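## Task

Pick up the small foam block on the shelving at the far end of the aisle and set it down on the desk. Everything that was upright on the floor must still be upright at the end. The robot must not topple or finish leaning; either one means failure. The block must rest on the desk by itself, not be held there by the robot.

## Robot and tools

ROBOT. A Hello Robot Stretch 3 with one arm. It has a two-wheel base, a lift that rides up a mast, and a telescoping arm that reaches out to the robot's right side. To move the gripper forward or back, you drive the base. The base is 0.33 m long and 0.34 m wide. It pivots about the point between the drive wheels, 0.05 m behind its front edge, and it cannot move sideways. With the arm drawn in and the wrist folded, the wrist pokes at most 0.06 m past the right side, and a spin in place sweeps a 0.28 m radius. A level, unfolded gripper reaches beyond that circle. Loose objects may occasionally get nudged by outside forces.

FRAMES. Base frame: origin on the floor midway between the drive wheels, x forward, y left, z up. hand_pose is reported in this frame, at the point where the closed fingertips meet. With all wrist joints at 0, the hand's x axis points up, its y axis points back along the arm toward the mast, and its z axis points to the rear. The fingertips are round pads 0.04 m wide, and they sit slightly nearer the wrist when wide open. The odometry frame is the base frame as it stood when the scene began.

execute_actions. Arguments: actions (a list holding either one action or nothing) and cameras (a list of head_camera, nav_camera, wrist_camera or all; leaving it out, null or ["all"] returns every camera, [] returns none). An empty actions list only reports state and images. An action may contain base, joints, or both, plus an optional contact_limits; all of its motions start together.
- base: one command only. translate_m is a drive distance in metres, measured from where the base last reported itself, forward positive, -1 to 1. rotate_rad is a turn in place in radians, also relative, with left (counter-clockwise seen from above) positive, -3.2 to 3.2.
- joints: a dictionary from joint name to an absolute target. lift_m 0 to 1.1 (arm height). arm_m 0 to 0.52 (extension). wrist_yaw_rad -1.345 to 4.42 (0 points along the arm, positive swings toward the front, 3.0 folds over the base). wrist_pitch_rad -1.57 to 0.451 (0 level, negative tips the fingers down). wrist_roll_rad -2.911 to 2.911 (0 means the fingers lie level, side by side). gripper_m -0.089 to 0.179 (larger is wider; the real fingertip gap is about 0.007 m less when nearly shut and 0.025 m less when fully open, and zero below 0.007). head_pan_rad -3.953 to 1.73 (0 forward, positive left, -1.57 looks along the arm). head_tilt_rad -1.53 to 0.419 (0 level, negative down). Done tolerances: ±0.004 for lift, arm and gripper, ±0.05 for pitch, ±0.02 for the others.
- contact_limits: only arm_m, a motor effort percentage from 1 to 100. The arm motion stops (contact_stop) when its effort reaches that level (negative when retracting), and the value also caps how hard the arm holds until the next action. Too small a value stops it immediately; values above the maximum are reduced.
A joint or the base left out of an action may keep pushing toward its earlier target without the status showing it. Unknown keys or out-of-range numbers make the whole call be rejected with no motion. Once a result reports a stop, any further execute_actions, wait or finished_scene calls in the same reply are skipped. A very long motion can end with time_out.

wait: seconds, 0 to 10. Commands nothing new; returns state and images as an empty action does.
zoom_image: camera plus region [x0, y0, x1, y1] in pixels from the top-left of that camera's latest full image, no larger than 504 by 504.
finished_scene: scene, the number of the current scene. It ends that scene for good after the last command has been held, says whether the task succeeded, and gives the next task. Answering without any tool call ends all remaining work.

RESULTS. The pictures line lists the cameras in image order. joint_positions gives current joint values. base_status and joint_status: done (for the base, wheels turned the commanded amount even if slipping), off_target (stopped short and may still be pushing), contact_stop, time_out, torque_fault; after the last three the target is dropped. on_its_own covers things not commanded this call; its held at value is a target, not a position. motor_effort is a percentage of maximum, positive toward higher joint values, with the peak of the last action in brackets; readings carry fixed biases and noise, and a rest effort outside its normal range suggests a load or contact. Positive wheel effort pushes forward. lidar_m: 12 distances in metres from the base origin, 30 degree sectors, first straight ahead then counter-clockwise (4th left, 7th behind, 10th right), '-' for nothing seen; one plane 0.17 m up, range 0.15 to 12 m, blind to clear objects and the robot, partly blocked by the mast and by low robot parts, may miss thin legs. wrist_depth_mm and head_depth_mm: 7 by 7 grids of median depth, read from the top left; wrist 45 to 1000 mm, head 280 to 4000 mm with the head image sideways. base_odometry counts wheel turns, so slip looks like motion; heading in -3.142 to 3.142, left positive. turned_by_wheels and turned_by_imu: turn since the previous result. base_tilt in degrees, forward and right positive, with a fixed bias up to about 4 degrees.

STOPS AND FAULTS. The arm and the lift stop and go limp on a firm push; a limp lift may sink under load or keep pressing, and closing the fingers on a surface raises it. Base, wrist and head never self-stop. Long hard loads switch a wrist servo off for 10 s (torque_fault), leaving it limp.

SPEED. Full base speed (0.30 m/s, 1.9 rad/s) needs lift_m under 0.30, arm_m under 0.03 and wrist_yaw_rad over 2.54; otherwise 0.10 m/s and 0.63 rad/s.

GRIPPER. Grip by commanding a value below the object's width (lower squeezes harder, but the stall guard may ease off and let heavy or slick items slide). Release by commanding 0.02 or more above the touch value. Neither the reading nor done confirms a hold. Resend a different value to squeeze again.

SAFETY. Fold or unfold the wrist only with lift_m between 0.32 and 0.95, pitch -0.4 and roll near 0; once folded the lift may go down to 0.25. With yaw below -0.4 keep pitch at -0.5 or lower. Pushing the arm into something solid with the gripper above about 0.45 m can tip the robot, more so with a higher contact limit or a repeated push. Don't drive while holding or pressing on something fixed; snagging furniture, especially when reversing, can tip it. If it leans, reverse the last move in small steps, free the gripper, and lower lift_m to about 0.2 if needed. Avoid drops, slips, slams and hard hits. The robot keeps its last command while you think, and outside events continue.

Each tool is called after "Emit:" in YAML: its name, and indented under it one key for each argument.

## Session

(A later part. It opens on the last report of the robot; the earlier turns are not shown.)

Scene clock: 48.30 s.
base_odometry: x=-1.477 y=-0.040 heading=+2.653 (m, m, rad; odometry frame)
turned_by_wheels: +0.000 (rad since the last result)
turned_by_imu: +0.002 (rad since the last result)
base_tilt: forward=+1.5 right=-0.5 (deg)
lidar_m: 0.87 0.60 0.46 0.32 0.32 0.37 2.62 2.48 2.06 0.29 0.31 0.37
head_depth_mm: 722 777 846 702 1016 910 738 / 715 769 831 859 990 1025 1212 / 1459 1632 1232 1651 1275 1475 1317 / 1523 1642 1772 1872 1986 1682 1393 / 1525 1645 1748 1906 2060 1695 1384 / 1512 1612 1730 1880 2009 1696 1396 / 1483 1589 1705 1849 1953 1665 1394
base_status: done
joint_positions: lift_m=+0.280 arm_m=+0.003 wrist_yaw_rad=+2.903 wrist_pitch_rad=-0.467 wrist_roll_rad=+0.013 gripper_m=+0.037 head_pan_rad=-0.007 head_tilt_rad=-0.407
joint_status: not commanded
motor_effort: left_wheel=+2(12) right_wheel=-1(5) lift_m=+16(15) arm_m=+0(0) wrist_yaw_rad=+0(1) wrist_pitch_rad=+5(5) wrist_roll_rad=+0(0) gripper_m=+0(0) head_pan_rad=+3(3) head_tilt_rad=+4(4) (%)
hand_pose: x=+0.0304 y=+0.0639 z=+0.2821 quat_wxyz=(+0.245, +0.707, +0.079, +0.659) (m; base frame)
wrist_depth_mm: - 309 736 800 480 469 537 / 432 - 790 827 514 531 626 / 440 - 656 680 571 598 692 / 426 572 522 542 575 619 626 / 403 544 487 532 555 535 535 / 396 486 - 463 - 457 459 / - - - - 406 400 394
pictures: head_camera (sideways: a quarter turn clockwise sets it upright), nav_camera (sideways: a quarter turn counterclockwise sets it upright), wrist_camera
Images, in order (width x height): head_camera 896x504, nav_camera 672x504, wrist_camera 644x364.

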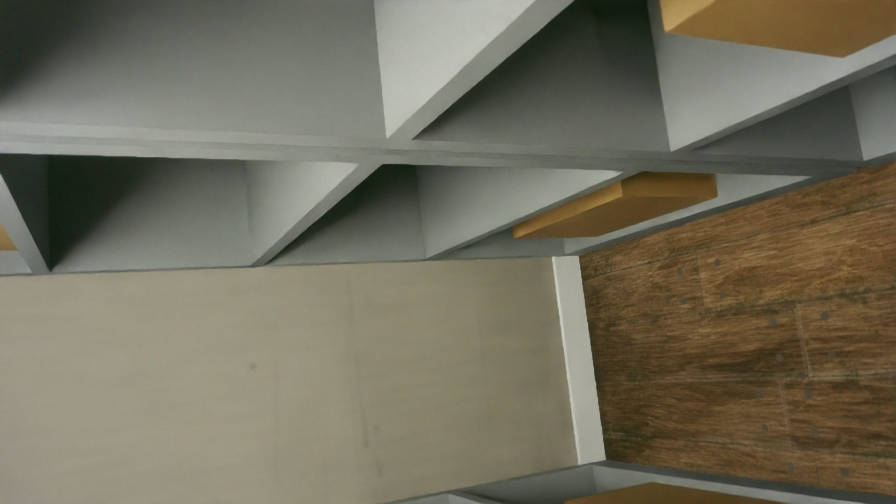

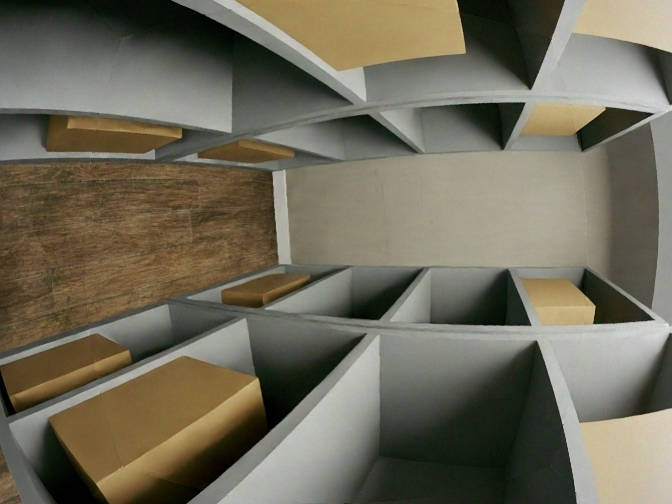

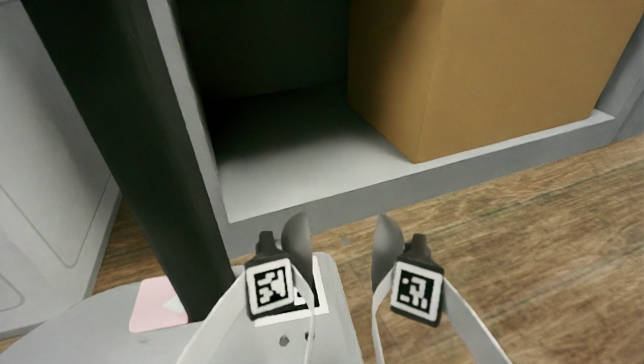

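Emit:
execute_actions:
  actions:
    - {"base":{"rotate_rad":0.15}}
  cameras: []

Emit:
execute_actions:
  actions:
    - {"base":{"translate_m":0.5},"joints":{"head_pan_rad":-0.7,"head_tilt_rad":-0.6}}

Emit:
execute_actions:
  actions:
    - {"joints":{"head_pan_rad":0.9}}

Scene clock: 49.80 s.
base_odometry: x=-1.477 y=-0.040 heading=+2.803 (m, m, rad; odometry frame)
turned_by_wheels: +0.150 (rad since the last result)
turned_by_imu: +0.151 (rad since the last result)
base_tilt: forward=+1.4 right=-0.5 (deg)
lidar_m: 1.20 0.50 0.46 0.32 0.38 0.41 2.49 2.68 1.94 0.29 0.32 0.42
head_depth_mm: 1186 1548 854 884 960 998 1177 / 1500 1605 1491 1724 1418 1495 1318 / 1543 1642 1775 1937 2039 1676 1382 / 1526 1632 1785 1938 2085 1686 1392 / 1528 1646 1790 1923 2037 1695 1394 / 1533 1615 1755 1839 1927 1587 1379 / 1471 1574 1424 1782 1261 1073 1114
base_status: done
joint_positions: lift_m=+0.280 arm_m=+0.003 wrist_yaw_rad=+2.903 wrist_pitch_rad=-0.467 wrist_roll_rad=+0.013 gripper_m=+0.037 head_pan_rad=-0.007 head_tilt_rad=-0.407
joint_status: not commanded
motor_effort: left_wheel=-4(11) right_wheel=+2(6) lift_m=+15(15) arm_m=+0(0) wrist_yaw_rad=+2(0) wrist_pitch_rad=+4(5) wrist_roll_rad=+0(0) gripper_m=+0(0) head_pan_rad=+3(3) head_tilt_rad=+3(4) (%)
hand_pose: x=+0.0304 y=+0.0639 z=+0.2821 quat_wxyz=(+0.245, +0.707, +0.079, +0.659) (m; base frame)
wrist_depth_mm: - - 442 758 605 415 436 / 355 - 672 836 645 459 485 / 366 - 652 682 615 510 557 / 363 441 514 540 538 561 597 / 393 469 509 518 542 532 533 / 444 472 - 459 - 463 452 / - - - - 400 400 396
pictures: none
No camera images: the call's "cameras" was empty. Leave "cameras" out to get every camera's image.

Scene clock: 53.20 s.
base_odometry: x=-1.949 y=+0.126 heading=+2.803 (m, m, rad; odometry frame)
turned_by_wheels: +0.000 (rad since the last result)
turned_by_imu: +0.002 (rad since the last result)
base_tilt: forward=+1.4 right=-0.5 (deg)
lidar_m: 1.03 0.51 0.37 0.35 0.37 0.62 3.42 0.43 0.31 0.30 0.46 0.42
head_depth_mm: 431 490 568 502 404 806 725 / 390 438 500 504 424 810 727 / 356 397 448 488 565 717 745 / 334 369 417 474 559 668 830 / 371 414 474 551 970 898 1191 / 1166 1018 682 1242 1030 1205 1244 / 1149 1027 756 1283 1248 1420 1245
base_status: done
joint_positions: lift_m=+0.280 arm_m=+0.003 wrist_yaw_rad=+2.903 wrist_pitch_rad=-0.467 wrist_roll_rad=+0.013 gripper_m=+0.037 head_pan_rad=-0.693 head_tilt_rad=-0.593
joint_status: all done
motor_effort: left_wheel=-4(10) right_wheel=+2(7) lift_m=+16(15) arm_m=+0(0) wrist_yaw_rad=+1(1) wrist_pitch_rad=+5(5) wrist_roll_rad=+1(0) gripper_m=-1(0) head_pan_rad=-3(35) head_tilt_rad=-4(23) (%)
hand_pose: x=+0.0304 y=+0.0639 z=+0.2821 quat_wxyz=(+0.245, +0.707, +0.079, +0.659) (m; base frame)
wrist_depth_mm: - 346 355 372 392 416 498 / 714 - 382 408 436 459 551 / 697 - 425 452 491 512 586 / 564 532 477 502 545 595 614 / 463 478 507 529 554 534 539 / 467 497 - 466 - 457 453 / - - - - 401 400 396
pictures: head_camera (sideways: a quarter turn clockwise sets it upright), nav_camera (sideways: a quarter turn counterclockwise sets it upright), wrist_camera
Images, in order (width x height): head_camera 896x504, nav_camera 672x504, wrist_camera 644x364.

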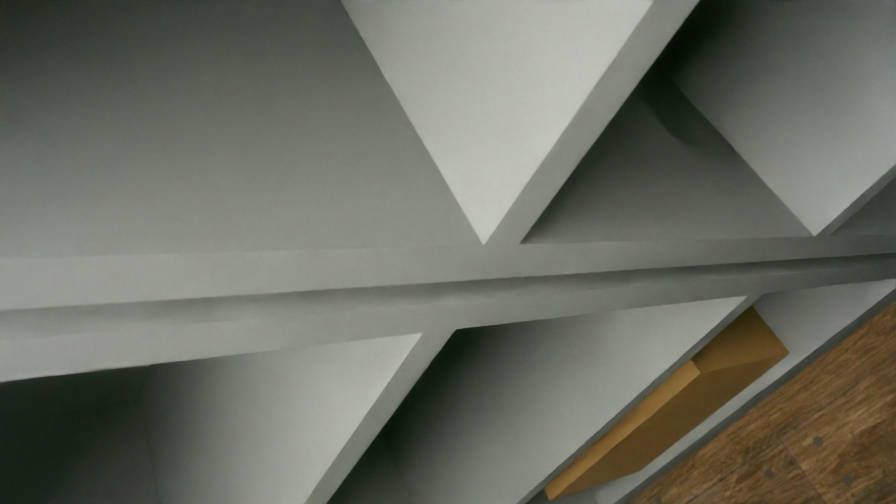

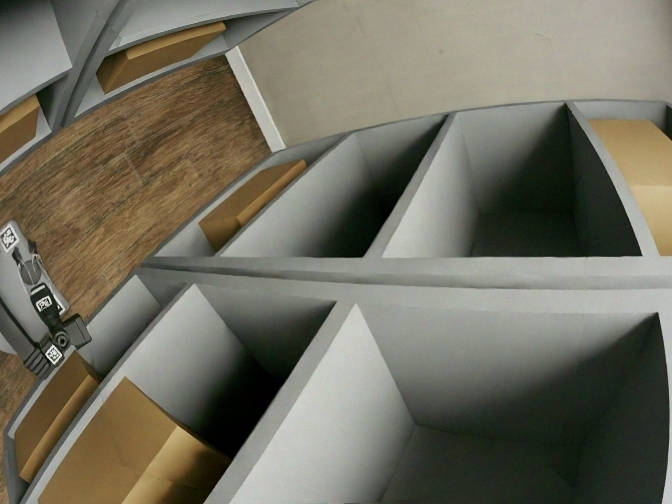

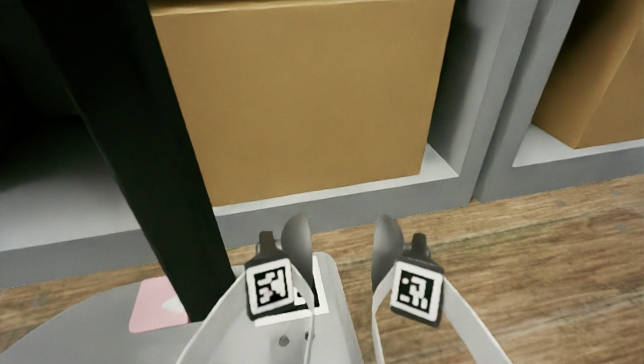

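Scene clock: 54.53 s.
base_odometry: x=-1.949 y=+0.126 heading=+2.803 (m, m, rad; odometry frame)
turned_by_wheels: +0.000 (rad since the last result)
turned_by_imu: +0.000 (rad since the last result)
base_tilt: forward=+1.4 right=-0.5 (deg)
lidar_m: 1.03 0.50 0.37 0.35 0.36 0.62 3.43 0.42 0.31 0.30 0.46 0.42
head_depth_mm: 1138 971 692 1252 1034 1243 1235 / 423 813 609 1108 1011 1063 1190 / 388 431 488 555 644 791 1002 / 382 423 476 510 633 761 872 / 427 480 549 510 759 835 749 / 484 555 623 513 454 856 733 / 559 656 684 497 426 859 737
base_status: not commanded
joint_positions: lift_m=+0.280 arm_m=+0.003 wrist_yaw_rad=+2.903 wrist_pitch_rad=-0.467 wrist_roll_rad=+0.013 gripper_m=+0.037 head_pan_rad=+0.893 head_tilt_rad=-0.593
joint_status: all done
motor_effort: left_wheel=-4(4) right_wheel=+1(2) lift_m=+15(16) arm_m=+0(0) wrist_yaw_rad=+1(0) wrist_pitch_rad=+5(5) wrist_roll_rad=+0(0) gripper_m=+0(0) head_pan_rad=+3(39) head_tilt_rad=-4(4) (%)
hand_pose: x=+0.0304 y=+0.0639 z=+0.2821 quat_wxyz=(+0.245, +0.707, +0.079, +0.659) (m; base frame)
wrist_depth_mm: - 344 354 373 395 420 490 / 713 - 383 405 434 459 542 / 712 - 425 454 499 507 595 / 559 530 476 504 537 588 611 / 460 472 505 531 560 540 535 / 470 487 - 467 - 458 455 / - - - - 402 398 395
pictures: head_camera (sideways: a quarter turn clockwise sets it upright), nav_camera (sideways: a quarter turn counterclockwise sets it upright), wrist_camera
Images, in order (width x height): head_camera 896x504, nav_camera 672x504, wrist_camera 644x364.

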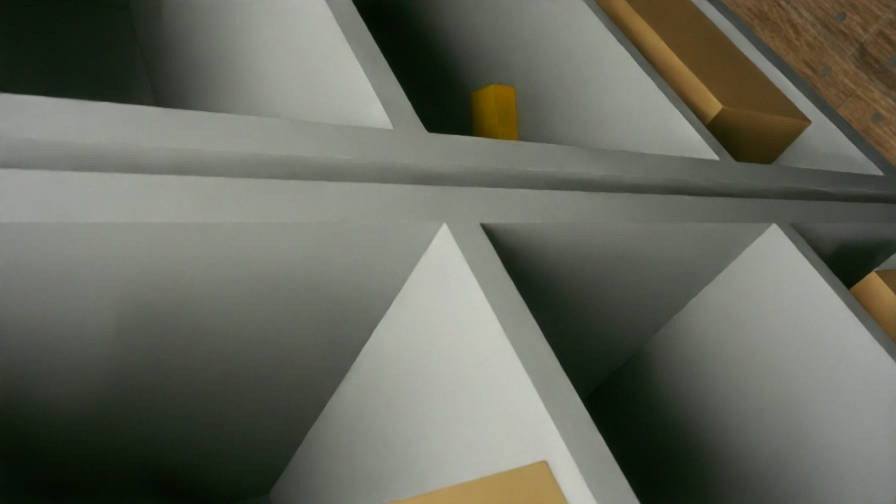

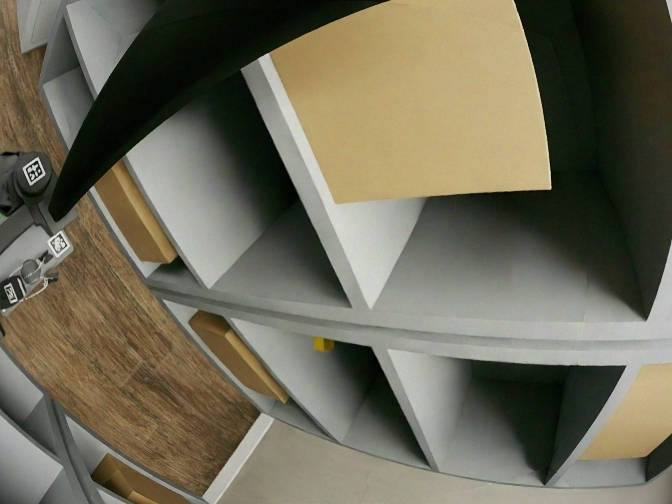

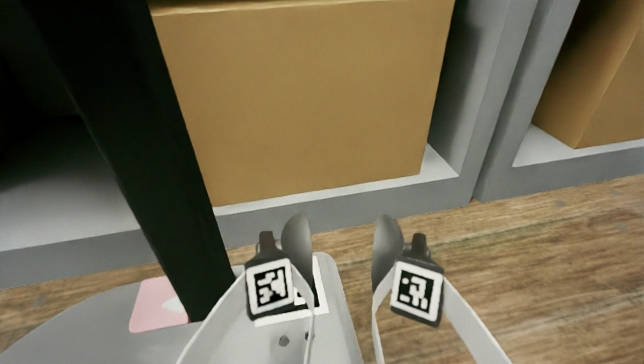

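Emit:
execute_actions:
  actions:
    - {"base":{"rotate_rad":1.57},"joints":{"head_pan_rad":-1.2,"head_tilt_rad":-0.8}}
  cameras: ["nav_camera"]

Emit:
execute_actions:
  actions:
    - {"base":{"rotate_rad":1.57}}

Scene clock: 59.90 s.
base_odometry: x=-1.949 y=+0.126 heading=-1.910 (m, m, rad; odometry frame)
turned_by_wheels: +1.570 (rad since the last result)
turned_by_imu: +1.561 (rad since the last result)
base_tilt: forward=+1.4 right=-0.4 (deg)
lidar_m: 0.35 0.36 0.62 1.15 0.43 0.31 0.30 0.46 0.42 1.03 0.50 0.37
head_depth_mm: 1124 1272 1469 1644 1466 1283 1144 / 1164 1310 1516 1675 1465 1286 1151 / 1175 1347 1550 1704 1477 1287 1148 / 1152 1355 1267 1402 1433 1292 1152 / 785 1380 1208 1047 1209 1262 1150 / 792 641 1206 1016 833 974 1102 / 794 599 561 606 707 777 863
base_status: done
joint_positions: lift_m=+0.280 arm_m=+0.003 wrist_yaw_rad=+2.903 wrist_pitch_rad=-0.467 wrist_roll_rad=+0.013 gripper_m=+0.037 head_pan_rad=-1.194 head_tilt_rad=-0.792
joint_status: all done
on_its_own: left_wheel is at rest, and its effort (-35) is outside its rest range (-18 to +18)
motor_effort: left_wheel=-35(94) right_wheel=-14(18) lift_m=+15(15) arm_m=+0(0) wrist_yaw_rad=+1(1) wrist_pitch_rad=+4(5) wrist_roll_rad=+0(0) gripper_m=+0(1) head_pan_rad=-2(39) head_tilt_rad=-5(28) (%)
hand_pose: x=+0.0303 y=+0.0639 z=+0.2821 quat_wxyz=(+0.245, +0.707, +0.079, +0.659) (m; base frame)
wrist_depth_mm: - - - - 757 599 644 / 450 - - - 805 667 703 / 456 - 852 838 710 669 592 / 448 564 670 664 631 536 349 / 423 538 575 569 567 478 360 / 391 490 - 464 - 446 364 / - - - - 402 401 357
pictures: nav_camera (sideways: a quarter turn counterclockwise sets it upright)
Images, in order (width x height): nav_camera 672x504.

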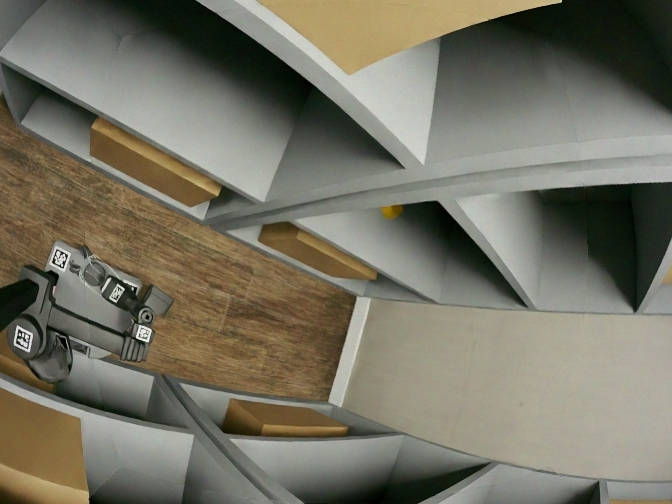

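Scene clock: 62.10 s.
base_odometry: x=-1.949 y=+0.126 heading=-0.340 (m, m, rad; odometry frame)
turned_by_wheels: +1.570 (rad since the last result)
turned_by_imu: +1.573 (rad since the last result)
base_tilt: forward=+1.4 right=-0.5 (deg)
lidar_m: 2.98 0.43 0.31 0.30 0.46 0.42 1.06 0.48 0.37 0.35 0.36 0.62
head_depth_mm: 288 317 364 407 859 751 910 / 293 329 380 423 866 768 1009 / 299 342 397 937 861 785 1082 / 309 355 414 961 865 913 1122 / 321 369 435 984 869 1182 1135 / 333 385 452 1009 869 1220 1153 / 345 402 471 948 892 1196 1163
base_status: done
joint_positions: lift_m=+0.280 arm_m=+0.003 wrist_yaw_rad=+2.903 wrist_pitch_rad=-0.467 wrist_roll_rad=+0.013 gripper_m=+0.037 head_pan_rad=-1.194 head_tilt_rad=-0.792
joint_status: not commanded
motor_effort: left_wheel=-4(38) right_wheel=+2(7) lift_m=+15(15) arm_m=+0(0) wrist_yaw_rad=+1(0) wrist_pitch_rad=+4(5) wrist_roll_rad=+0(0) gripper_m=+0(0) head_pan_rad=-2(3) head_tilt_rad=-6(5) (%)
hand_pose: x=+0.0303 y=+0.0639 z=+0.2821 quat_wxyz=(+0.245, +0.707, +0.079, +0.659) (m; base frame)
wrist_depth_mm: - 665 687 328 334 357 376 / 463 - 748 356 368 392 430 / 475 - 694 396 414 447 486 / 465 526 553 459 469 507 546 / 436 454 465 478 504 526 527 / 408 430 - 471 - 458 459 / - - - - 401 399 396
pictures: head_camera (sideways: a quarter turn clockwise sets it upright), nav_camera (sideways: a quarter turn counterclockwise sets it upright), wrist_camera
Images, in order (width x height): head_camera 896x504, nav_camera 672x504, wrist_camera 644x364.

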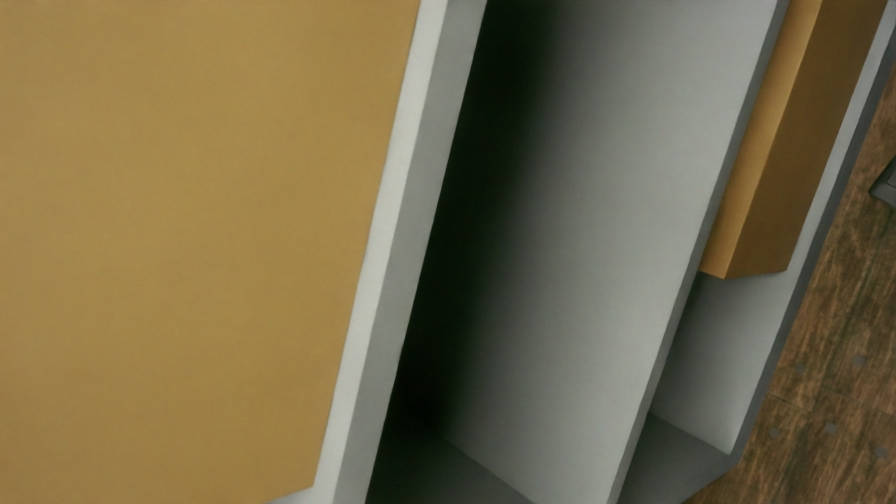

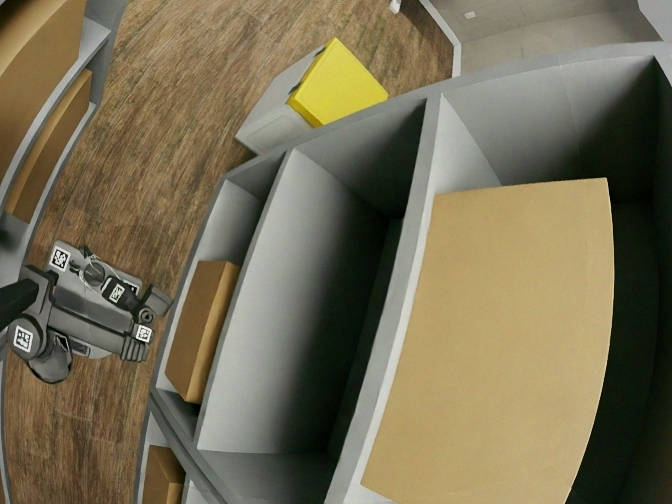

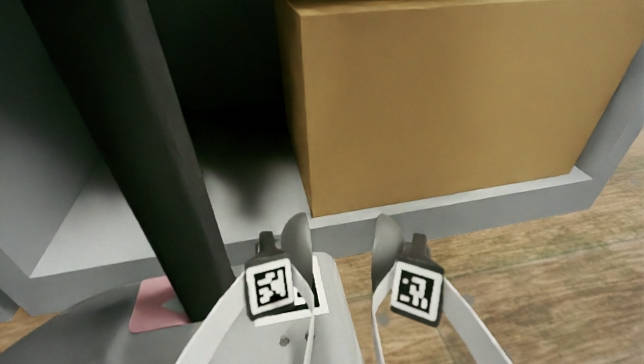

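Emit:
execute_actions:
  actions:
    - {"base":{"translate_m":-0.55},"joints":{"lift_m":0.6,"wrist_pitch_rad":-0.4,"head_pan_rad":-1.57,"head_tilt_rad":-0.9}}

Scene clock: 69.13 s.
base_odometry: x=-2.468 y=+0.310 heading=-0.341 (m, m, rad; odometry frame)
turned_by_wheels: +0.000 (rad since the last result)
turned_by_imu: +0.000 (rad since the last result)
base_tilt: forward=+1.5 right=-0.5 (deg)
lidar_m: 1.13 0.67 0.30 0.42 0.34 0.39 0.75 0.54 0.38 0.37 0.37 0.51
head_depth_mm: 597 487 432 918 823 1038 - / 599 489 433 885 813 993 - / 601 490 435 920 813 1014 - / 605 492 436 922 812 1208 1132 / 606 495 436 925 815 1169 1127 / 609 497 435 669 722 1063 1131 / 477 465 431 520 683 1066 1130
base_status: done
joint_positions: lift_m=+0.600 arm_m=+0.003 wrist_yaw_rad=+2.903 wrist_pitch_rad=-0.420 wrist_roll_rad=+0.013 gripper_m=+0.037 head_pan_rad=-1.563 head_tilt_rad=-0.888
joint_status: all done
motor_effort: left_wheel=-3(15) right_wheel=+1(6) lift_m=+23(24) arm_m=-1(1) wrist_yaw_rad=+0(0) wrist_pitch_rad=+6(7) wrist_roll_rad=+0(1) gripper_m=+0(0) head_pan_rad=-3(25) head_tilt_rad=-6(18) (%)
hand_pose: x=+0.0317 y=+0.0698 z=+0.6119 quat_wxyz=(+0.230, +0.708, +0.063, +0.665) (m; base frame)
wrist_depth_mm: - 638 665 597 314 576 487 / 639 - 647 558 337 568 502 / 473 - 451 442 371 431 453 / 351 - 362 380 411 785 665 / 519 531 880 752 466 844 650 / 469 460 - 739 - 762 719 / 452 494 673 666 681 719 732
pictures: head_camera (sideways: a quarter turn clockwise sets it upright), nav_camera (sideways: a quarter turn counterclockwise sets it upright), wrist_camera
Images, in order (width x height): head_camera 896x504, nav_camera 672x504, wrist_camera 644x364.

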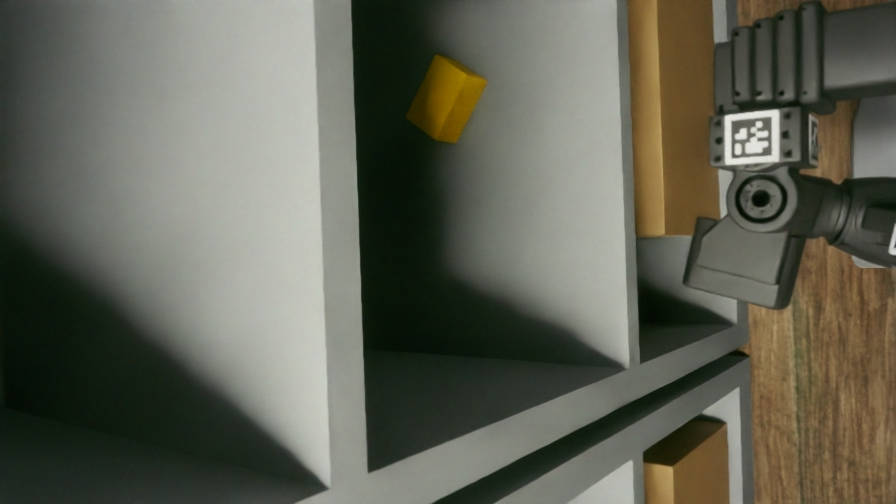

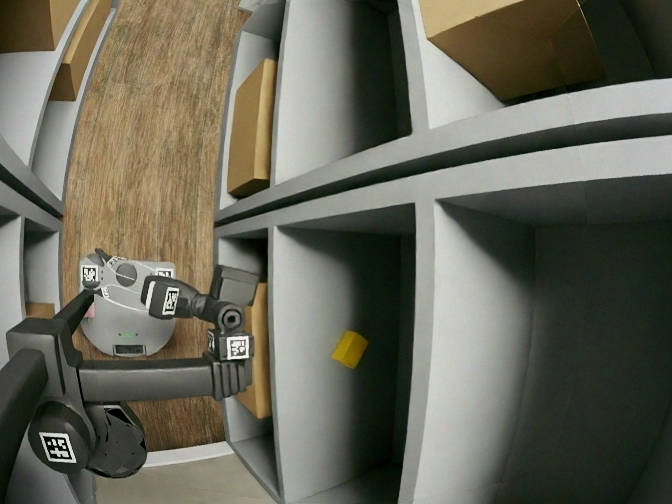

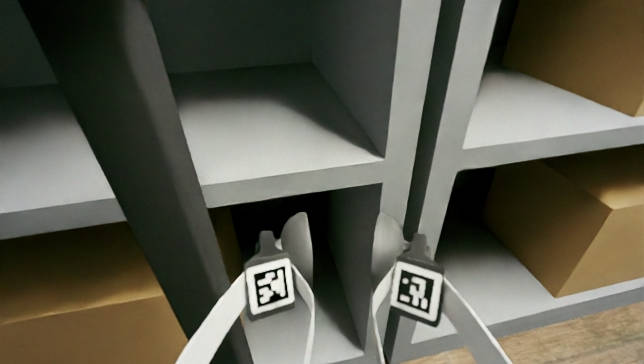

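Emit:
execute_actions:
  actions:
    - {"base":{"translate_m":-0.2}}
  cameras: []

Emit:
execute_actions:
  actions:
    - {"joints":{"wrist_yaw_rad":0,"gripper_m":0.13}}
  cameras: []

Emit:
execute_actions:
  actions:
    - {"base":{"translate_m":0.09}}

Scene clock: 72.60 s.
base_odometry: x=-2.656 y=+0.376 heading=-0.341 (m, m, rad; odometry frame)
turned_by_wheels: +0.000 (rad since the last result)
turned_by_imu: +0.000 (rad since the last result)
base_tilt: forward=+1.4 right=-0.5 (deg)
lidar_m: 1.19 0.43 0.29 0.28 0.28 0.38 0.55 0.56 0.39 0.37 0.38 0.49
head_depth_mm: 596 487 439 917 824 1180 - / 600 489 438 916 826 1010 - / 601 492 435 926 827 1030 - / 606 493 436 887 814 956 1130 / 606 495 437 928 813 1077 1132 / 611 497 439 931 820 1181 1131 / 616 498 441 934 822 1125 1132
base_status: done
joint_positions: lift_m=+0.600 arm_m=+0.003 wrist_yaw_rad=+2.903 wrist_pitch_rad=-0.420 wrist_roll_rad=+0.013 gripper_m=+0.037 head_pan_rad=-1.563 head_tilt_rad=-0.888
joint_status: not commanded
motor_effort: left_wheel=-4(11) right_wheel=+2(2) lift_m=+23(23) arm_m=+0(1) wrist_yaw_rad=+1(2) wrist_pitch_rad=+6(6) wrist_roll_rad=+0(0) gripper_m=+0(0) head_pan_rad=-3(3) head_tilt_rad=-7(7) (%)
hand_pose: x=+0.0317 y=+0.0698 z=+0.6119 quat_wxyz=(+0.230, +0.708, +0.063, +0.665) (m; base frame)
wrist_depth_mm: - 631 661 694 668 424 340 / 625 - 651 645 586 437 375 / 470 - 449 448 437 412 430 / 356 - 365 376 605 466 739 / 519 516 578 589 719 538 815 / 496 467 - 537 - 614 775 / 466 491 554 598 672 718 739
pictures: none
No camera images: the call's "cameras" was empty. Leave "cameras" out to get every camera's image.

Scene clock: 75.07 s.
base_odometry: x=-2.656 y=+0.376 heading=-0.341 (m, m, rad; odometry frame)
turned_by_wheels: +0.000 (rad since the last result)
turned_by_imu: +0.001 (rad since the last result)
base_tilt: forward=+1.5 right=-0.5 (deg)
lidar_m: 1.19 0.42 0.29 0.27 0.28 0.38 0.55 0.56 0.39 0.37 0.38 0.49
head_depth_mm: 596 488 438 917 824 1177 - / 600 489 437 921 826 1011 - / 602 491 435 925 827 - - / 605 493 435 888 826 1094 1147 / 608 495 437 926 817 1083 1131 / 611 496 439 931 820 1181 1131 / 612 500 440 930 822 1123 1136
base_status: not commanded
joint_positions: lift_m=+0.600 arm_m=+0.003 wrist_yaw_rad=+0.002 wrist_pitch_rad=-0.420 wrist_roll_rad=+0.013 gripper_m=+0.130 head_pan_rad=-1.563 head_tilt_rad=-0.888
joint_status: all done
motor_effort: left_wheel=-3(3) right_wheel=+2(1) lift_m=+23(22) arm_m=+0(1) wrist_yaw_rad=+0(5) wrist_pitch_rad=+6(6) wrist_roll_rad=+0(0) gripper_m=+0(79) head_pan_rad=-3(3) head_tilt_rad=-7(7) (%)
hand_pose: x=-0.0211 y=-0.3721 z=+0.6119 quat_wxyz=(+0.687, +0.147, -0.696, -0.148) (m; base frame)
wrist_depth_mm: 416 506 508 508 492 501 498 / 417 544 553 544 537 531 519 / 412 462 454 368 443 432 424 / 355 352 348 335 340 334 331 / 286 285 287 279 275 283 270 / 241 244 237 235 232 - 228 / 209 205 204 202 201 195 197
pictures: none
No camera images: the call's "cameras" was empty. Leave "cameras" out to get every camera's image.

Scene clock: 77.27 s.
base_odometry: x=-2.571 y=+0.346 heading=-0.341 (m, m, rad; odometry frame)
turned_by_wheels: +0.000 (rad since the last result)
turned_by_imu: +0.001 (rad since the last result)
base_tilt: forward=+1.4 right=-0.6 (deg)
lidar_m: 1.21 0.38 0.36 0.28 0.29 0.38 0.64 0.66 0.38 0.37 0.38 0.48
head_depth_mm: 595 487 435 920 822 1047 - / 597 490 434 922 824 1003 - / 601 492 434 887 828 - - / 604 492 435 924 832 1086 1144 / 610 495 437 926 819 1173 1126 / 610 497 439 929 817 1159 1137 / 613 499 437 805 787 997 1133
base_status: done
joint_positions: lift_m=+0.600 arm_m=+0.003 wrist_yaw_rad=+0.001 wrist_pitch_rad=-0.420 wrist_roll_rad=+0.013 gripper_m=+0.130 head_pan_rad=-1.563 head_tilt_rad=-0.888
joint_status: not commanded
motor_effort: left_wheel=-3(6) right_wheel=+2(5) lift_m=+23(23) arm_m=+0(1) wrist_yaw_rad=-1(1) wrist_pitch_rad=+6(6) wrist_roll_rad=+0(1) gripper_m=+0(0) head_pan_rad=-3(3) head_tilt_rad=-6(6) (%)
hand_pose: x=-0.0212 y=-0.3721 z=+0.6119 quat_wxyz=(+0.687, +0.147, -0.696, -0.148) (m; base frame)
wrist_depth_mm: 321 458 500 506 495 492 495 / 320 453 558 544 536 529 530 / 321 424 453 422 363 433 429 / 321 351 347 343 330 335 331 / 286 285 286 277 274 283 269 / 239 244 235 234 232 - 228 / 207 202 203 202 201 195 197
pictures: head_camera (sideways: a quarter turn clockwise sets it upright), nav_camera (sideways: a quarter turn counterclockwise sets it upright), wrist_camera
Images, in order (width x height): head_camera 896x504, nav_camera 672x504, wrist_camera 644x364.

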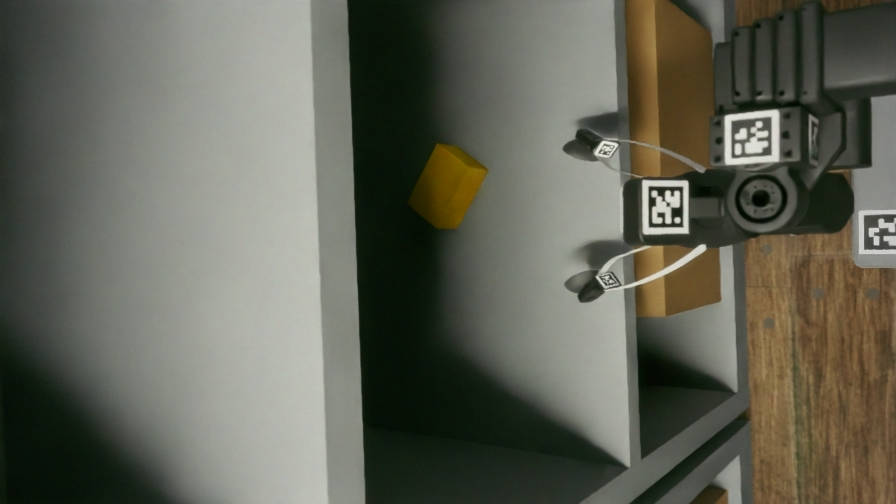

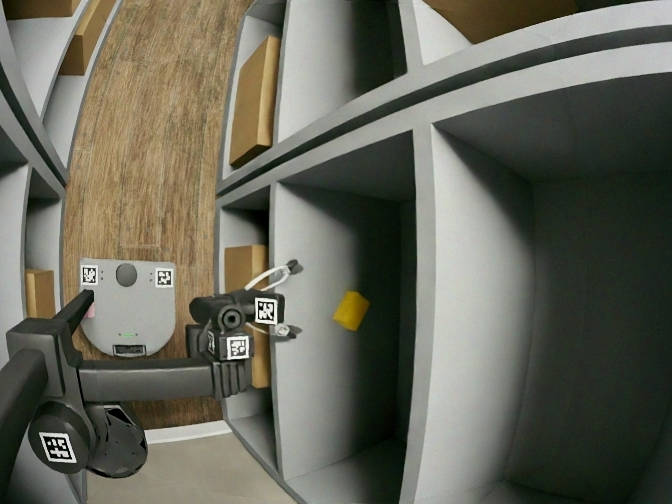

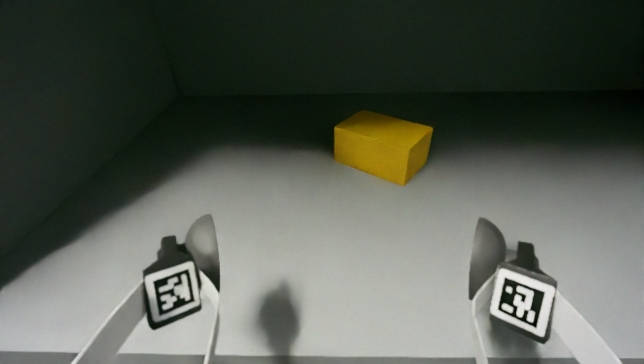

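Emit:
execute_actions:
  actions:
    - {"base":{"translate_m":-0.03},"joints":{"arm_m":0.17,"lift_m":0.56}}
  cameras: ["wrist_camera"]

Scene clock: 80.10 s.
base_odometry: x=-2.600 y=+0.356 heading=-0.341 (m, m, rad; odometry frame)
turned_by_wheels: +0.000 (rad since the last result)
turned_by_imu: +0.001 (rad since the last result)
base_tilt: forward=+1.4 right=-0.5 (deg)
lidar_m: 1.20 0.38 0.38 0.28 0.29 0.38 0.61 0.63 0.39 0.37 0.38 0.49
head_depth_mm: 595 486 436 915 825 1164 1131 / 599 488 434 919 - 1111 1132 / 601 489 434 922 - 1108 1142 / 604 493 436 927 810 1089 1140 / 606 496 437 928 817 1155 1132 / 610 496 438 929 819 1172 1130 / 612 499 439 897 809 1004 1134
base_status: done
joint_positions: lift_m=+0.560 arm_m=+0.170 wrist_yaw_rad=+0.001 wrist_pitch_rad=-0.420 wrist_roll_rad=+0.013 gripper_m=+0.130 head_pan_rad=-1.563 head_tilt_rad=-0.889
joint_status: all done
motor_effort: left_wheel=-3(10) right_wheel=+1(4) lift_m=+15(20) arm_m=+5(5) wrist_yaw_rad=-1(1) wrist_pitch_rad=+6(6) wrist_roll_rad=+0(0) gripper_m=+0(0) head_pan_rad=-3(3) head_tilt_rad=-6(8) (%)
hand_pose: x=-0.0214 y=-0.5387 z=+0.5724 quat_wxyz=(+0.687, +0.147, -0.696, -0.149) (m; base frame)
wrist_depth_mm: 347 355 353 350 346 344 343 / 360 389 385 384 381 382 379 / 345 368 360 356 349 346 339 / 283 280 276 196 193 268 263 / 228 228 228 189 165 224 216 / 191 194 187 186 176 - 182 / 164 159 162 161 161 155 157
pictures: wrist_camera
Images, in order (width x height): wrist_camera 644x364.

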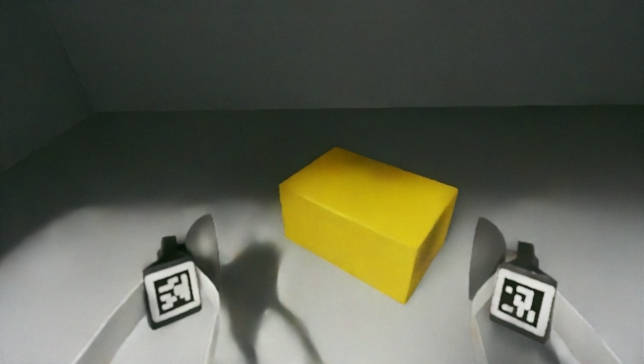

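Emit:
execute_actions:
  actions:
    - {"base":{"translate_m":-0.012},"joints":{"arm_m":0.225,"lift_m":0.55,"gripper_m":0.15}}
  cameras: []

Emit:
execute_actions:
  actions:
    - {"joints":{"gripper_m":0.04}}
  cameras: []

Emit:
execute_actions:
  actions:
    - {"joints":{"lift_m":0.6,"arm_m":0.005}}

Scene clock: 81.87 s.
base_odometry: x=-2.611 y=+0.360 heading=-0.341 (m, m, rad; odometry frame)
turned_by_wheels: +0.000 (rad since the last result)
turned_by_imu: +0.000 (rad since the last result)
base_tilt: forward=+1.5 right=-0.5 (deg)
lidar_m: 1.20 0.39 0.40 0.28 0.29 0.38 0.59 0.61 0.39 0.37 0.38 0.50
head_depth_mm: 597 488 437 917 820 1165 1140 / 596 488 435 933 - - 1137 / 603 491 434 959 798 1106 1140 / 604 493 436 910 805 1089 1148 / 606 495 437 931 817 1155 1131 / 609 496 438 929 818 1181 1131 / 613 499 438 897 820 1036 1133
base_status: done
joint_positions: lift_m=+0.550 arm_m=+0.225 wrist_yaw_rad=+0.001 wrist_pitch_rad=-0.420 wrist_roll_rad=+0.013 gripper_m=+0.150 head_pan_rad=-1.563 head_tilt_rad=-0.889
joint_status: all done
motor_effort: left_wheel=-3(11) right_wheel=+2(3) lift_m=+15(14) arm_m=+5(6) wrist_yaw_rad=-1(0) wrist_pitch_rad=+6(6) wrist_roll_rad=+0(0) gripper_m=+0(78) head_pan_rad=-3(3) head_tilt_rad=-6(7) (%)
hand_pose: x=-0.0214 y=-0.5937 z=+0.5624 quat_wxyz=(+0.687, +0.147, -0.696, -0.149) (m; base frame)
wrist_depth_mm: 308 305 303 300 301 297 296 / 336 335 331 328 327 327 323 / 343 344 339 331 328 323 317 / 265 262 260 253 253 249 248 / 214 219 202 144 142 210 201 / 179 - 166 125 121 170 172 / 157 149 152 134 110 148 143
pictures: none
No camera images: the call's "cameras" was empty. Leave "cameras" out to get every camera's image.

Scene clock: 83.47 s.
base_odometry: x=-2.611 y=+0.360 heading=-0.341 (m, m, rad; odometry frame)
turned_by_wheels: +0.000 (rad since the last result)
turned_by_imu: +0.000 (rad since the last result)
base_tilt: forward=+1.4 right=-0.5 (deg)
lidar_m: 1.19 0.39 0.40 0.28 0.29 0.38 0.59 0.61 0.39 0.37 0.38 0.50
head_depth_mm: 595 487 437 917 821 1156 1135 / 599 489 435 938 - - 1139 / 602 491 434 957 799 1098 1138 / 604 493 436 910 803 1091 1139 / 608 495 437 929 816 1155 1126 / 611 496 439 931 819 1175 1130 / 613 499 439 898 822 1037 1136
base_status: not commanded
joint_positions: lift_m=+0.550 arm_m=+0.225 wrist_yaw_rad=+0.000 wrist_pitch_rad=-0.420 wrist_roll_rad=+0.013 gripper_m=+0.042 head_pan_rad=-1.563 head_tilt_rad=-0.889
joint_status: all done
motor_effort: left_wheel=-4(3) right_wheel=+2(2) lift_m=+15(15) arm_m=+5(5) wrist_yaw_rad=+0(1) wrist_pitch_rad=+6(6) wrist_roll_rad=+0(0) gripper_m=-31(94) head_pan_rad=-3(3) head_tilt_rad=-5(7) (%)
hand_pose: x=-0.0216 y=-0.5937 z=+0.5624 quat_wxyz=(+0.687, +0.147, -0.696, -0.149) (m; base frame)
wrist_depth_mm: 306 304 303 299 299 299 296 / 337 333 332 329 326 326 323 / 347 344 337 332 325 325 317 / 265 263 260 256 252 248 246 / 214 212 148 141 140 207 201 / 178 178 141 121 117 - 170 / 153 152 152 122 104 144 147
pictures: none
No camera images: the call's "cameras" was empty. Leave "cameras" out to get every camera's image.

Scene clock: 86.33 s.
base_odometry: x=-2.611 y=+0.360 heading=-0.341 (m, m, rad; odometry frame)
turned_by_wheels: +0.000 (rad since the last result)
turned_by_imu: +0.001 (rad since the last result)
base_tilt: forward=+1.4 right=-0.4 (deg)
lidar_m: 1.19 0.39 0.40 0.28 0.28 0.38 0.59 0.61 0.39 0.37 0.38 0.50
head_depth_mm: 595 487 437 918 823 1156 - / 600 489 435 918 829 1012 - / 600 492 435 925 827 - - / 602 493 435 920 809 1125 1144 / 609 494 437 928 816 1161 1130 / 610 497 438 928 821 1175 1133 / 613 499 439 895 822 1036 1133
base_status: not commanded
joint_positions: lift_m=+0.600 arm_m=+0.005 wrist_yaw_rad=+0.000 wrist_pitch_rad=-0.420 wrist_roll_rad=+0.013 gripper_m=+0.055 head_pan_rad=-1.563 head_tilt_rad=-0.889
joint_status: all done
on_its_own: gripper_m is held at +0.054, not at your +0.040, by its stall guard, which is still easing
motor_effort: left_wheel=-3(3) right_wheel=+2(2) lift_m=+22(26) arm_m=-5(5) wrist_yaw_rad=+1(1) wrist_pitch_rad=+6(6) wrist_roll_rad=+0(0) gripper_m=-25(31) head_pan_rad=-3(3) head_tilt_rad=-6(6) (%)
hand_pose: x=-0.0216 y=-0.3745 z=+0.6119 quat_wxyz=(+0.687, +0.147, -0.696, -0.149) (m; base frame)
wrist_depth_mm: 372 494 511 496 494 496 496 / 370 526 554 546 535 529 519 / 372 458 456 447 441 437 426 / 341 351 348 342 338 335 331 / 288 284 148 142 140 277 271 / 240 239 142 121 117 - 228 / 206 204 203 123 105 194 197
pictures: head_camera (sideways: a quarter turn clockwise sets it upright), nav_camera (sideways: a quarter turn counterclockwise sets it upright), wrist_camera
Images, in order (width x height): head_camera 896x504, nav_camera 672x504, wrist_camera 644x364.

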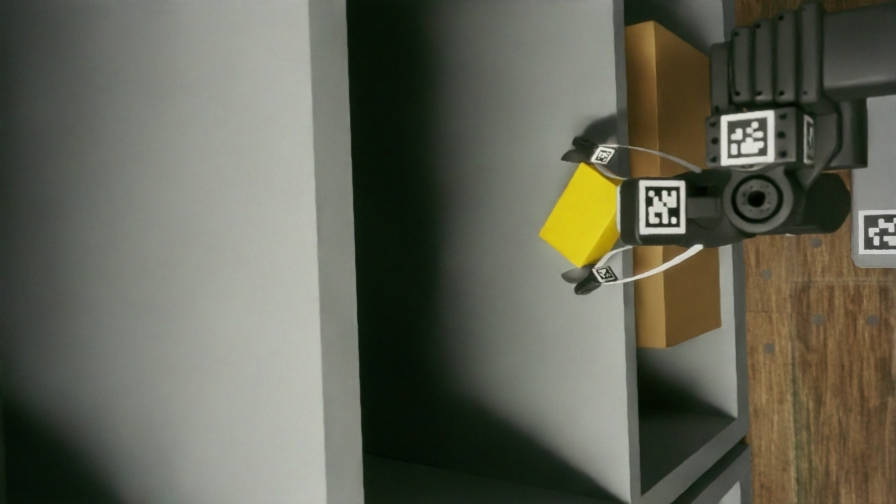

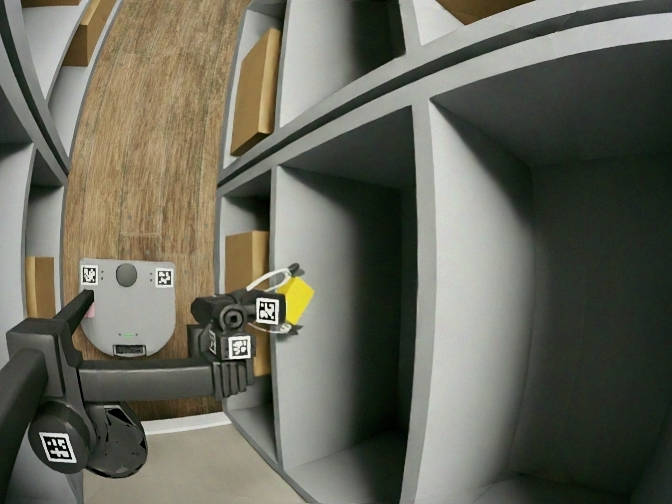

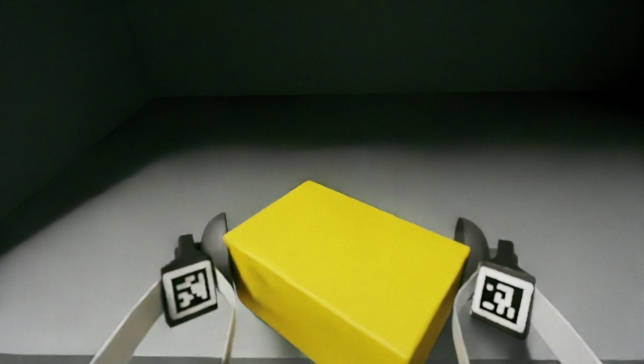

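Held diagonally. Fold and drive out.

Emit:
execute_actions:
  actions:
    - {"joints":{"wrist_yaw_rad":2.0,"head_pan_rad":0,"head_tilt_rad":-0.6}}
  cameras: []

Emit:
execute_actions:
  actions:
    - {"base":{"translate_m":0.8}}

Scene clock: 88.50 s.
base_odometry: x=-2.611 y=+0.360 heading=-0.341 (m, m, rad; odometry frame)
turned_by_wheels: +0.000 (rad since the last result)
turned_by_imu: +0.001 (rad since the last result)
base_tilt: forward=+1.5 right=-0.5 (deg)
lidar_m: 1.20 0.39 0.40 0.28 0.29 0.38 0.59 0.61 0.39 0.37 0.38 0.50
head_depth_mm: 1064 1155 1307 1237 1206 1186 1162 / 3519 3730 1784 1640 1622 1416 1226 / 3417 3842 2761 2105 1693 1431 1236 / 3466 3794 2782 2105 1699 1424 1233 / 3463 3769 2812 2122 1712 1435 1240 / 3521 3774 2551 1451 1410 1340 1213 / 1050 1091 1077 960 941 914 1146
base_status: not commanded
joint_positions: lift_m=+0.600 arm_m=+0.005 wrist_yaw_rad=+1.998 wrist_pitch_rad=-0.420 wrist_roll_rad=+0.013 gripper_m=+0.064 head_pan_rad=-0.007 head_tilt_rad=-0.606
joint_status: all done
on_its_own: gripper_m is held at +0.063, not at your +0.040, by its stall guard, which is still easing
motor_effort: left_wheel=-3(3) right_wheel=+2(2) lift_m=+24(23) arm_m=-4(5) wrist_yaw_rad=+2(2) wrist_pitch_rad=+6(6) wrist_roll_rad=+0(0) gripper_m=-21(25) head_pan_rad=+3(39) head_tilt_rad=+3(28) (%)
hand_pose: x=+0.1827 y=-0.0575 z=+0.6119 quat_wxyz=(+0.497, +0.665, -0.253, +0.497) (m; base frame)
wrist_depth_mm: 351 369 707 796 - - 841 / 409 375 648 - - - 907 / 445 412 935 982 - - 963 / 357 438 - 999 - - 702 / 645 555 148 141 141 986 598 / 758 746 143 121 117 - 550 / 673 672 709 124 106 721 471
pictures: none
No camera images: the call's "cameras" was empty. Leave "cameras" out to get every camera's image.

Scene clock: 97.73 s.
base_odometry: x=-1.857 y=+0.093 heading=-0.341 (m, m, rad; odometry frame)
turned_by_wheels: +0.000 (rad since the last result)
turned_by_imu: +0.004 (rad since the last result)
base_tilt: forward=+1.5 right=-0.5 (deg)
lidar_m: 3.00 0.43 0.31 0.30 0.60 0.50 1.07 0.53 0.36 0.35 0.36 0.54
head_depth_mm: 2821 3166 2701 2070 1138 1062 1195 / 2810 3185 2724 2121 1619 1387 1225 / 2841 3191 2752 2102 1708 1426 1235 / 2765 3194 2751 2122 1716 1429 1237 / 2787 3185 2772 2102 1720 1436 1234 / 2827 3173 2819 2120 1723 1438 1237 / 2870 3131 2831 2131 1729 1440 1218
base_status: done
joint_positions: lift_m=+0.600 arm_m=+0.005 wrist_yaw_rad=+1.998 wrist_pitch_rad=-0.420 wrist_roll_rad=+0.013 gripper_m=+0.067 head_pan_rad=-0.007 head_tilt_rad=-0.606
joint_status: not commanded
on_its_own: gripper_m is held at +0.066, not at your +0.040, by its stall guard, which is not easing now
motor_effort: left_wheel=-4(6) right_wheel=+2(5) lift_m=+23(23) arm_m=-4(5) wrist_yaw_rad=+1(1) wrist_pitch_rad=+6(6) wrist_roll_rad=+0(0) gripper_m=-20(21) head_pan_rad=+3(4) head_tilt_rad=+3(4) (%)
hand_pose: x=+0.1826 y=-0.0575 z=+0.6119 quat_wxyz=(+0.497, +0.665, -0.253, +0.497) (m; base frame)
wrist_depth_mm: 327 475 - - - - - / 339 506 - - - - - / 347 437 - - - - 644 / 356 626 637 - - - 521 / 542 557 149 142 141 991 547 / 465 475 143 121 118 - 593 / 413 543 719 124 106 713 408
pictures: head_camera (sideways: a quarter turn clockwise sets it upright), nav_camera (sideways: a quarter turn counterclockwise sets it upright), wrist_camera
Images, in order (width x height): head_camera 896x504, nav_camera 672x504, wrist_camera 644x364.

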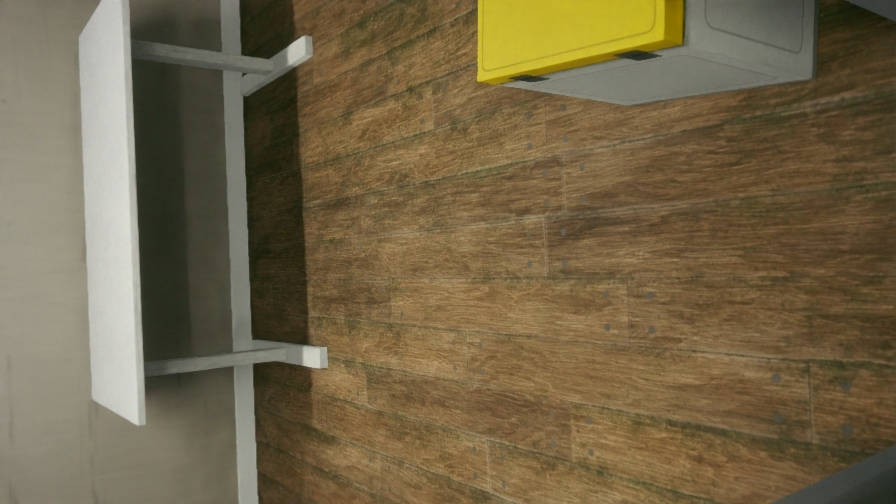

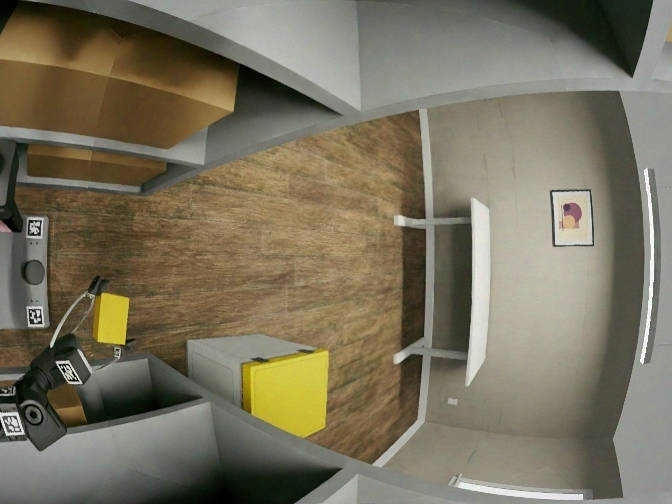

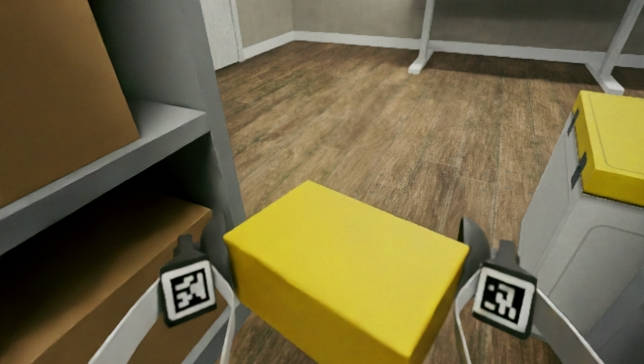

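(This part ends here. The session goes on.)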